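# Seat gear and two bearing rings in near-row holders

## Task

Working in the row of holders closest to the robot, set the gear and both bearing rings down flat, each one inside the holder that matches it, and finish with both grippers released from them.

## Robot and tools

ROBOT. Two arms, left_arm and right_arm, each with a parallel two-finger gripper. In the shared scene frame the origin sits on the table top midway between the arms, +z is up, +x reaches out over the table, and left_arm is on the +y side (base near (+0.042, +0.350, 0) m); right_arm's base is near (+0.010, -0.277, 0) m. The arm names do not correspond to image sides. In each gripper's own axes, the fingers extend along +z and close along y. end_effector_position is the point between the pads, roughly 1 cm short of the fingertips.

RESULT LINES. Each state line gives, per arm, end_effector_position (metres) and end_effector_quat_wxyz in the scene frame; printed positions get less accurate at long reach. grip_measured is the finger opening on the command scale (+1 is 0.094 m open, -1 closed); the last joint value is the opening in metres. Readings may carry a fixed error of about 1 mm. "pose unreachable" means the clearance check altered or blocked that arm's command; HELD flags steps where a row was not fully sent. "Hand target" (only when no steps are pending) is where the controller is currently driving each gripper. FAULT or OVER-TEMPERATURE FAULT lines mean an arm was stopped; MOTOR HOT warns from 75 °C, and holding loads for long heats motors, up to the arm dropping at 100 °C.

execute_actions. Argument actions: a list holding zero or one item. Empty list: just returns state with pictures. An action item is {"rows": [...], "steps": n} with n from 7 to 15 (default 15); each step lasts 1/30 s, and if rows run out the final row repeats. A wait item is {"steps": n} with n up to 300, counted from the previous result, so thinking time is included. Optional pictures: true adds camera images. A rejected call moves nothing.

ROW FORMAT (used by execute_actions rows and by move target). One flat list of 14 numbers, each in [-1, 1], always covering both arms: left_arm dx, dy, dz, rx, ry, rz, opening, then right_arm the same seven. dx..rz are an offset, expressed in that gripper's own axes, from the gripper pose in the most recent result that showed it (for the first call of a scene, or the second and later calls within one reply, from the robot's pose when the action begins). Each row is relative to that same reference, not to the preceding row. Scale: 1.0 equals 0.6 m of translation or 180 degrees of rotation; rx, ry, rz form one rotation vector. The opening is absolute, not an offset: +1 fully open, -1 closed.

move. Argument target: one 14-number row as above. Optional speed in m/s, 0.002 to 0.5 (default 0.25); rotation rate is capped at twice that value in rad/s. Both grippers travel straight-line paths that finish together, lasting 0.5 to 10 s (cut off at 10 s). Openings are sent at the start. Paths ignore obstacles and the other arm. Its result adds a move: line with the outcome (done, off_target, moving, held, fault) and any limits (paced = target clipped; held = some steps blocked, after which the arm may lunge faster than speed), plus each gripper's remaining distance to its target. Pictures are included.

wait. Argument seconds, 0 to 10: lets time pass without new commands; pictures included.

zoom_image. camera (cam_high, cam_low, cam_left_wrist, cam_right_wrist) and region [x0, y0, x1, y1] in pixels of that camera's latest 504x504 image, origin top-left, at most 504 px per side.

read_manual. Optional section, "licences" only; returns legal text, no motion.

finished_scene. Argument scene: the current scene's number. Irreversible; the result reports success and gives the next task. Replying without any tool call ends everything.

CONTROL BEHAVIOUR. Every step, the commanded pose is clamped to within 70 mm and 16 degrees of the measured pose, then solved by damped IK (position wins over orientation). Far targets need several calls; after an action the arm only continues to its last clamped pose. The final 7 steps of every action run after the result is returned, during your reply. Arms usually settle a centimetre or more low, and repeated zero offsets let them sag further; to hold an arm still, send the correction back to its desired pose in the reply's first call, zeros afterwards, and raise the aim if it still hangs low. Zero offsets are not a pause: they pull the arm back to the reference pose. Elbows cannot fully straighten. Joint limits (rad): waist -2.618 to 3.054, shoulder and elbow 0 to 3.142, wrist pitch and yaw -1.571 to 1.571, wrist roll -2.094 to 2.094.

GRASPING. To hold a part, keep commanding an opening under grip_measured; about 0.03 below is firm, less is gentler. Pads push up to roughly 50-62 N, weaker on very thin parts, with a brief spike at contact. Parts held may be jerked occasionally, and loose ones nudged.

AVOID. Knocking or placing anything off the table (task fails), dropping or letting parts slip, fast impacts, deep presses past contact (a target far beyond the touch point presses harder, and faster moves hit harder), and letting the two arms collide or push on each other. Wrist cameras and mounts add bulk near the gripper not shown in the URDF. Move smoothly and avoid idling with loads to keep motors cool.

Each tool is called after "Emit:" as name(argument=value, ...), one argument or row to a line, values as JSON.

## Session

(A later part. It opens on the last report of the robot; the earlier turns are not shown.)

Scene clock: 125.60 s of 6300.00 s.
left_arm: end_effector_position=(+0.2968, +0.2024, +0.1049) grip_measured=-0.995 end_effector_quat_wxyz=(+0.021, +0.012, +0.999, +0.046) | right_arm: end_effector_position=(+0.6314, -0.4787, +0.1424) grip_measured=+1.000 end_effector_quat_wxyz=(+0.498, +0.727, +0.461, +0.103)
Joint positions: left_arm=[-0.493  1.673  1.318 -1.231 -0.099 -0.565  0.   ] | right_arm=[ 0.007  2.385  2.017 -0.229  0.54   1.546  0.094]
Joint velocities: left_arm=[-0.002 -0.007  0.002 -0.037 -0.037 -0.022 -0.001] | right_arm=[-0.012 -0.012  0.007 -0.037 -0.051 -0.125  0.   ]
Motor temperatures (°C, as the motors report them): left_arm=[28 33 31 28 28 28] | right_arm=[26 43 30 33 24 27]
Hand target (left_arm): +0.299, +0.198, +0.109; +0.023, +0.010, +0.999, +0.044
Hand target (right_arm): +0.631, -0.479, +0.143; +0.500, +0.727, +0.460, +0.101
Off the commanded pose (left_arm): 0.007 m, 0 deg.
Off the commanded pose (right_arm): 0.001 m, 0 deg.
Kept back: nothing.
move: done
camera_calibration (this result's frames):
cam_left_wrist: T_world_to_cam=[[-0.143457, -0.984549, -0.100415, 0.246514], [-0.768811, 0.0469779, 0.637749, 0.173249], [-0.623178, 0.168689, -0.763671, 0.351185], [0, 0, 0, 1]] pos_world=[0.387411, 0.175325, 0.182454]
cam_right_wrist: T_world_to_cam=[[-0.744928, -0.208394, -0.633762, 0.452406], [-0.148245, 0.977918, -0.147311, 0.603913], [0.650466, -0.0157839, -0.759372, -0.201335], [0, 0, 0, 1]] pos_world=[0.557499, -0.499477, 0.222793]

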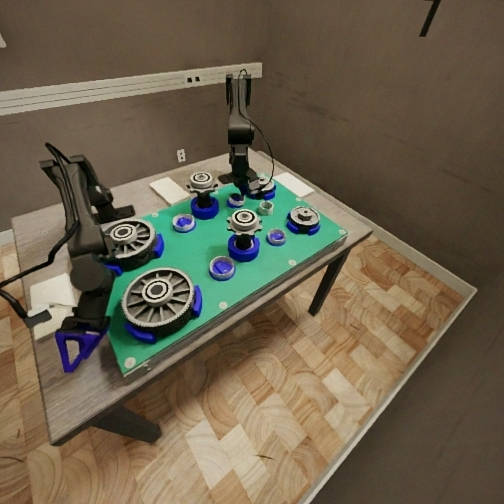

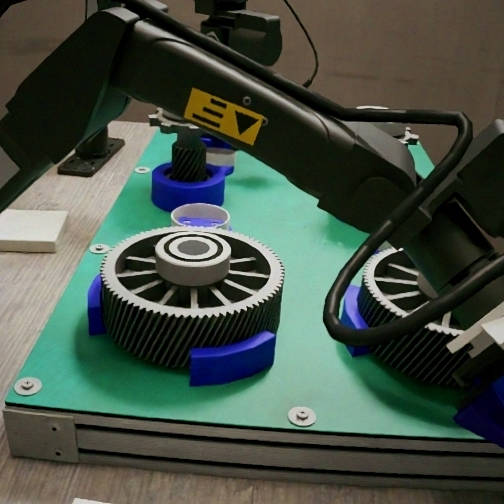

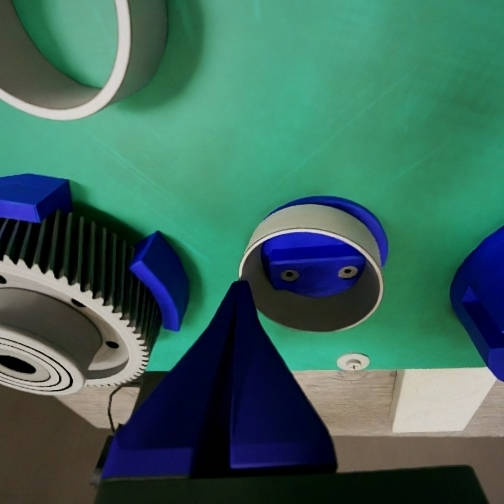

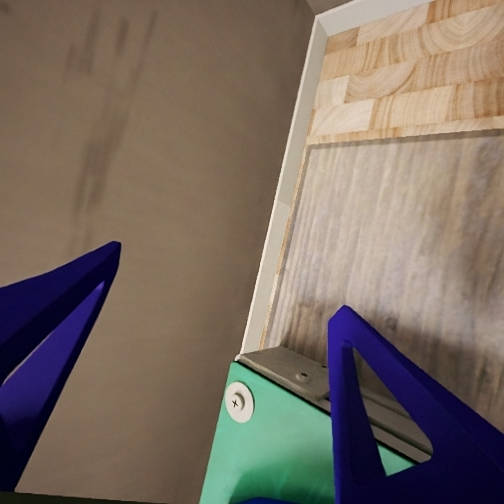

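Too high; backing off, lowering, and pushing again.

Emit:
move(
  target=[0,0.025,0,0,0,0,-1,0,0,0,0,0,0,1],
  speed=0.08,
)

Emit:
move(
  target=[0,0,0.035,0,0,0,-1,0,0,0,0,0,0,1],
  speed=0.06,
)

Emit:
move(
  target=[0,-0.04,0,0,0,0,-1,0,0,0,0,0,0,1],
  speed=0.02,
)

Scene clock: 126.60 s of 6300.00 s.
left_arm: end_effector_position=(+0.2977, +0.2136, +0.1031) grip_measured=-0.995 end_effector_quat_wxyz=(+0.015, +0.011, +0.999, +0.049) | right_arm: end_effector_position=(+0.6319, -0.4779, +0.1421) grip_measured=+1.000 end_effector_quat_wxyz=(+0.497, +0.727, +0.462, +0.106)
Joint positions: left_arm=[-0.459  1.665  1.302 -1.233 -0.099 -0.534  0.   ] | right_arm=[ 0.007  2.385  2.017 -0.229  0.534  1.546  0.094]
Joint velocities: left_arm=[-0.002 -0.002  0.007 -0.037 -0.081 -0.037 -0.   ] | right_arm=[ 0.002 -0.002 -0.007 -0.037 -0.022 -0.022  0.   ]
Motor temperatures (°C, as the motors report them): left_arm=[28 33 31 28 28 28] | right_arm=[26 43 30 33 24 27]
Hand target (left_arm): +0.297, +0.217, +0.106; +0.020, +0.012, +0.999, +0.046
Hand target (right_arm): +0.631, -0.479, +0.142; +0.498, +0.727, +0.461, +0.104
Off the commanded pose (left_arm): 0.005 m, 1 deg.
Off the commanded pose (right_arm): 0.001 m, 0 deg.
Kept back: nothing.
move: done
camera_calibration (this result's frames):
cam_left_wrist: T_world_to_cam=[[-0.141798, -0.984305, -0.105058, 0.257422], [-0.761899, 0.040765, 0.646411, 0.172873], [-0.631983, 0.171703, -0.755722, 0.349649], [0, 0, 0, 1]] pos_world=[0.389186, 0.186299, 0.179535]
cam_right_wrist: T_world_to_cam=[[-0.743562, -0.209523, -0.634993, 0.451559], [-0.152275, 0.977746, -0.144308, 0.605272], [0.651097, -0.0106083, -0.75892, -0.199871], [0, 0, 0, 1]] pos_world=[0.558065, -0.49931, 0.222396]

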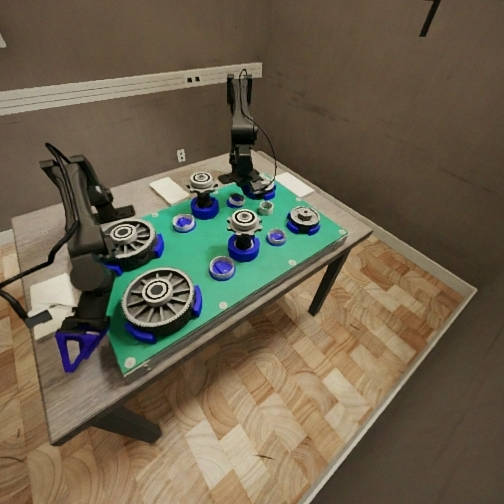

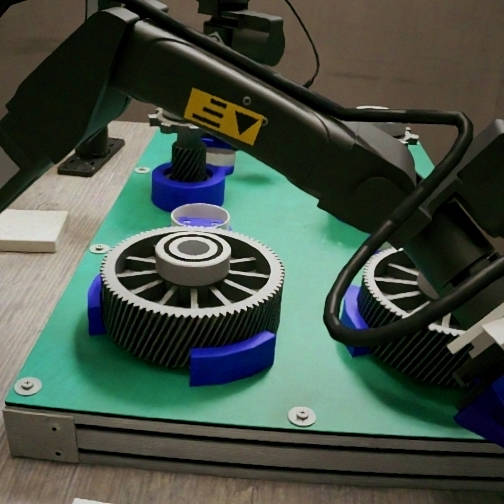

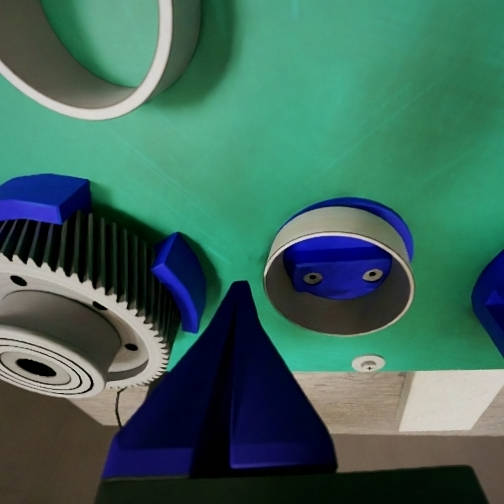

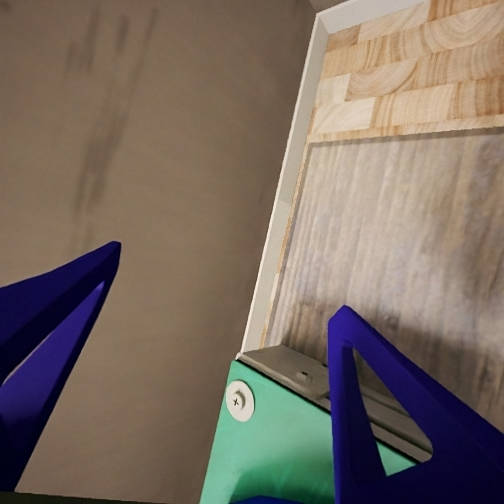

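Scene clock: 127.50 s of 6300.00 s.
left_arm: end_effector_position=(+0.2970, +0.2140, +0.0887) grip_measured=-0.995 end_effector_quat_wxyz=(+0.017, +0.011, +0.999, +0.047) | right_arm: end_effector_position=(+0.6324, -0.4772, +0.1419) grip_measured=+1.000 end_effector_quat_wxyz=(+0.496, +0.726, +0.463, +0.108)
Joint positions: left_arm=[-0.459  1.665  1.244 -1.169 -0.099 -0.534  0.   ] | right_arm=[ 0.007  2.385  2.017 -0.229  0.529  1.547  0.094]
Joint velocities: left_arm=[-0.012  0.007  0.002 -0.037 -0.095 -0.022  0.001] | right_arm=[-0.002  0.002 -0.002 -0.007  0.022 -0.022  0.   ]
Motor temperatures (°C, as the motors report them): left_arm=[28 33 31 28 28 28] | right_arm=[26 43 30 33 24 27]
Hand target (left_arm): +0.298, +0.215, +0.082; +0.015, +0.011, +0.999, +0.049
Hand target (right_arm): +0.632, -0.478, +0.142; +0.497, +0.727, +0.462, +0.106
Off the commanded pose (left_arm): 0.007 m, 0 deg.
Off the commanded pose (right_arm): 0.001 m, 0 deg.
Kept back: nothing.
move: done
camera_calibration (this result's frames):
cam_left_wrist: T_world_to_cam=[[-0.141292, -0.984618, -0.102782, 0.255932], [-0.765035, 0.0427059, 0.642571, 0.182515], [-0.628297, 0.169422, -0.759301, 0.337996], [0, 0, 0, 1]] pos_world=[0.388154, 0.186937, 0.165667]
cam_right_wrist: T_world_to_cam=[[-0.74217, -0.210255, -0.636378, 0.450879], [-0.155789, 0.97763, -0.141315, 0.606382], [0.651854, -0.00573913, -0.758322, -0.198618], [0, 0, 0, 1]] pos_world=[0.558567, -0.499157, 0.222004]

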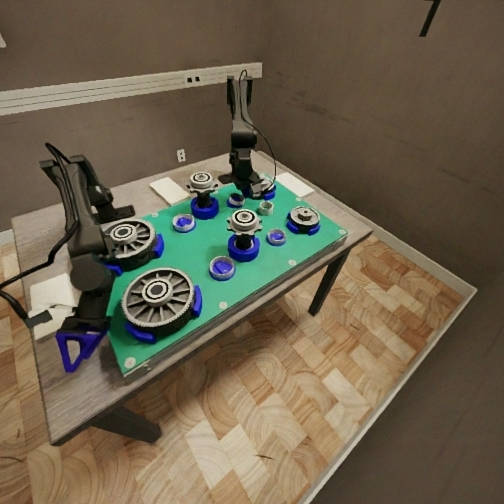

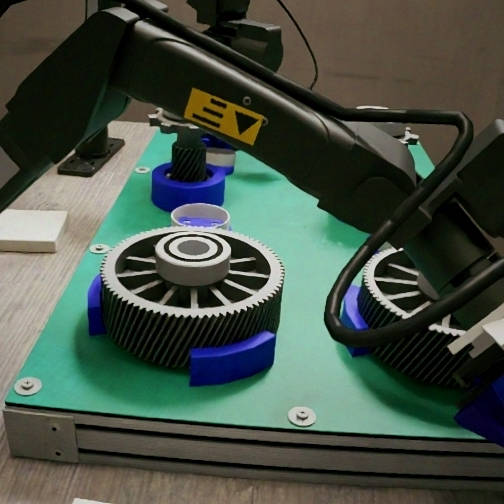

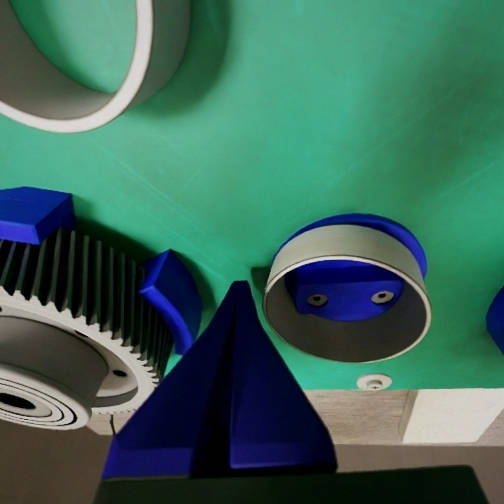

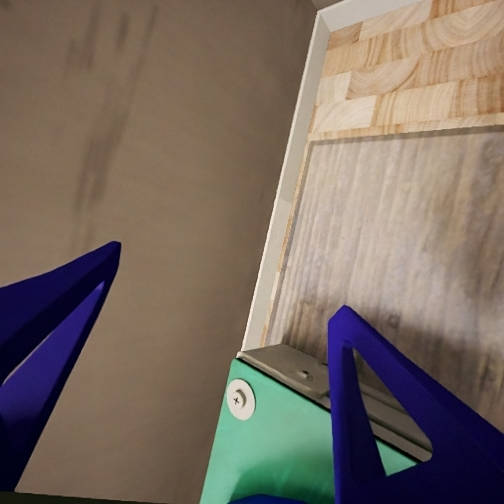

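Scene clock: 128.93 s of 6300.00 s.
left_arm: end_effector_position=(+0.2916, +0.2055, +0.0827) grip_measured=-0.996 end_effector_quat_wxyz=(+0.008, +0.008, +0.998, +0.066) | right_arm: end_effector_position=(+0.6329, -0.4765, +0.1416) grip_measured=+1.000 end_effector_quat_wxyz=(+0.495, +0.726, +0.464, +0.110)
Joint positions: left_arm=[-0.505  1.706  1.263 -1.189 -0.118 -0.588  0.   ] | right_arm=[ 0.007  2.385  2.017 -0.229  0.524  1.547  0.094]
Joint velocities: left_arm=[-0.017 -0.012  0.012 -0.022 -0.066 -0.007  0.001] | right_arm=[ 0.007 -0.002 -0.002 -0.007 -0.051  0.007  0.   ]
Motor temperatures (°C, as the motors report them): left_arm=[28 33 31 28 28 28] | right_arm=[26 43 30 33 24 27]
Hand target (left_arm): +0.297, +0.191, +0.087; +0.018, +0.011, +0.999, +0.047
Hand target (right_arm): +0.632, -0.477, +0.142; +0.496, +0.726, +0.463, +0.108
Off the commanded pose (left_arm): 0.017 m, 2 deg.
Off the commanded pose (right_arm): 0.001 m, 0 deg.
Kept back: nothing.
move: off_target (left_arm)
camera_calibration (this result's frames):
cam_left_wrist: T_world_to_cam=[[-0.137167, -0.981003, -0.137178, 0.247141], [-0.752881, 0.0132554, 0.658024, 0.183857], [-0.643705, 0.193538, -0.740396, 0.329465], [0, 0, 0, 1]] pos_world=[0.384401, 0.176245, 0.156855]
cam_right_wrist: T_world_to_cam=[[-0.740886, -0.211263, -0.637539, 0.450104], [-0.159519, 0.977429, -0.138517, 0.607619], [0.652412, -0.000926014, -0.757864, -0.19725], [0, 0, 0, 1]] pos_world=[0.559091, -0.498996, 0.221635]

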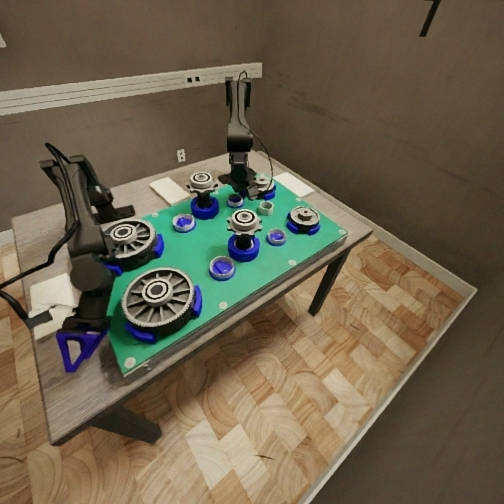

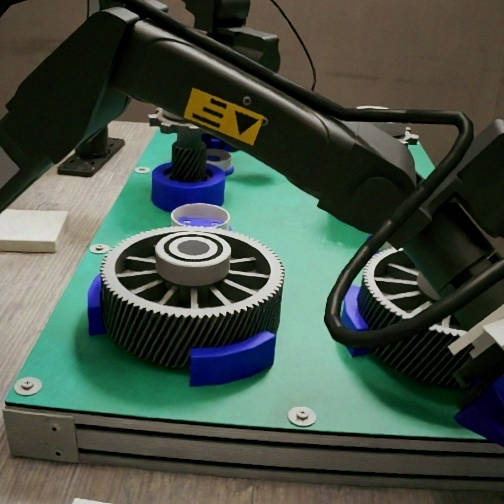

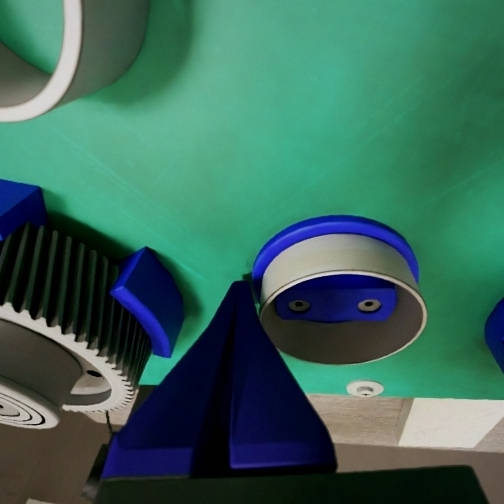

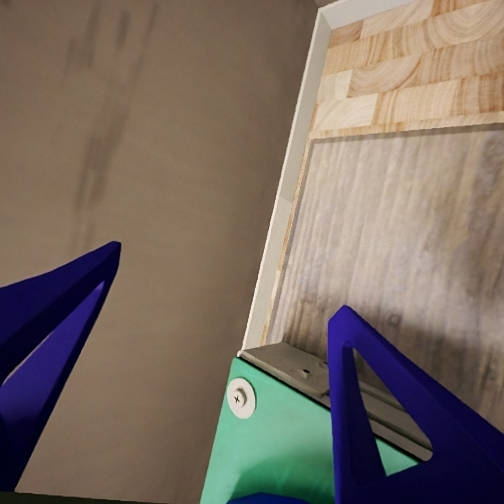

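Emit:
move(
  target=[0,0.03,-0.1,0,0,0,-1,0,0,0,0,0,0,1],
)

Emit:
zoom_image(
  camera="cam_high",
  region=[165,170,295,250],
)

Scene clock: 130.20 s of 6300.00 s.
left_arm: end_effector_position=(+0.2873, +0.2150, +0.1364) grip_measured=-0.996 end_effector_quat_wxyz=(+0.001, +0.009, +0.997, +0.070) | right_arm: end_effector_position=(+0.6334, -0.4759, +0.1414) grip_measured=+1.000 end_effector_quat_wxyz=(+0.494, +0.726, +0.465, +0.111)
Joint positions: left_arm=[-0.487  1.667  1.433 -1.412 -0.119 -0.568  0.   ] | right_arm=[ 0.007  2.385  2.017 -0.229  0.52   1.548  0.094]
Joint velocities: left_arm=[ 0.002 -0.017  0.017  0.037 -0.037  0.007 -0.001] | right_arm=[-0.002  0.017 -0.002  0.037  0.007 -0.037  0.   ]
Motor temperatures (°C, as the motors report them): left_arm=[28 33 31 28 28 28] | right_arm=[26 43 30 33 24 27]
Hand target (left_arm): +0.290, +0.216, +0.144; +0.008, +0.008, +0.998, +0.066
Hand target (right_arm): +0.633, -0.477, +0.142; +0.495, +0.726, +0.464, +0.109
Off the commanded pose (left_arm): 0.009 m, 1 deg.
Off the commanded pose (right_arm): 0.001 m, 0 deg.
Kept back: nothing.
move: done
camera_calibration (this result's frames):
cam_left_wrist: T_world_to_cam=[[-0.140502, -0.979589, -0.143752, 0.26472], [-0.743552, 0.00852875, 0.668624, 0.142031], [-0.65375, 0.200829, -0.729574, 0.364479], [0, 0, 0, 1]] pos_world=[0.381079, 0.184907, 0.209003]
cam_right_wrist: T_world_to_cam=[[-0.739599, -0.212262, -0.6387, 0.44933], [-0.163249, 0.977205, -0.135721, 0.608848], [0.65295, 0.00388831, -0.757391, -0.195874], [0, 0, 0, 1]] pos_world=[0.559614, -0.498832, 0.221267]

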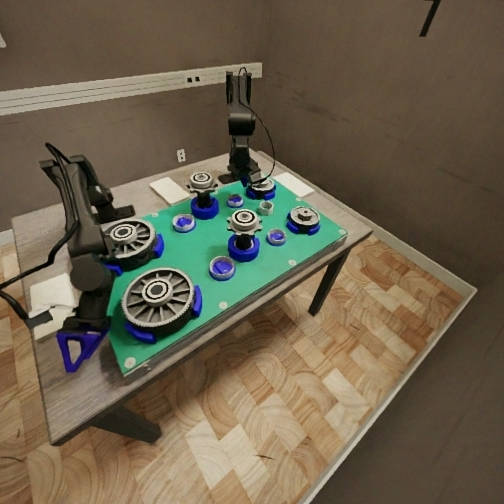

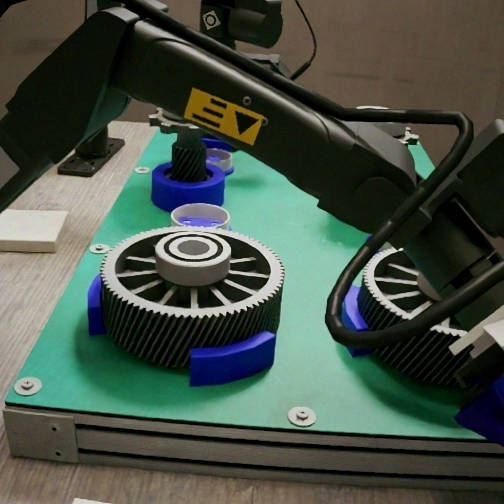

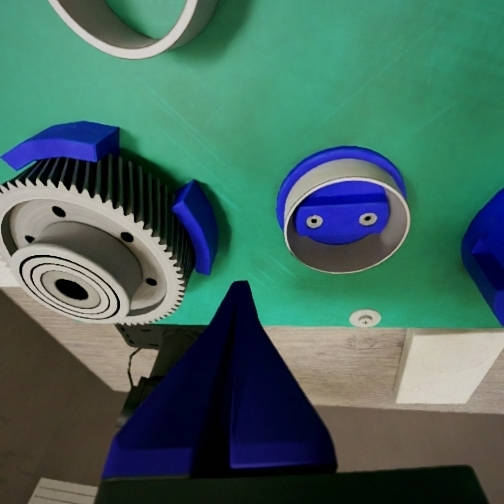

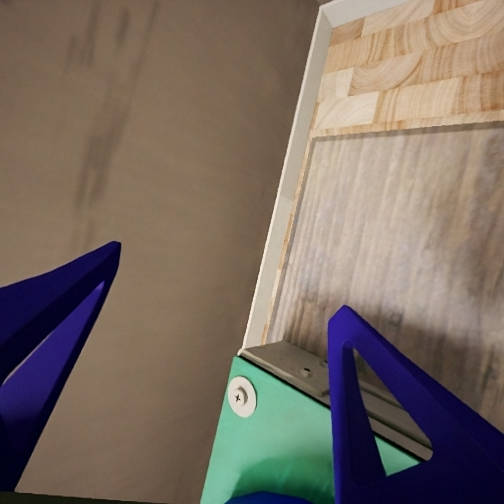

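Region (165, 170, 295, 250) of cam_high's 504x504 image, scaled by 3.877, with more detail than that image has; it fills the top 310 rows of this view, and the rest is white.

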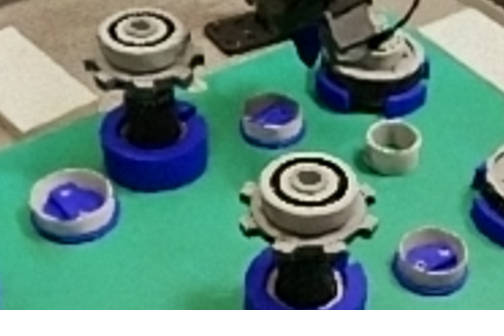

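Emit:
finished_scene(
  scene=1,
)

The scene is finished: the task was done.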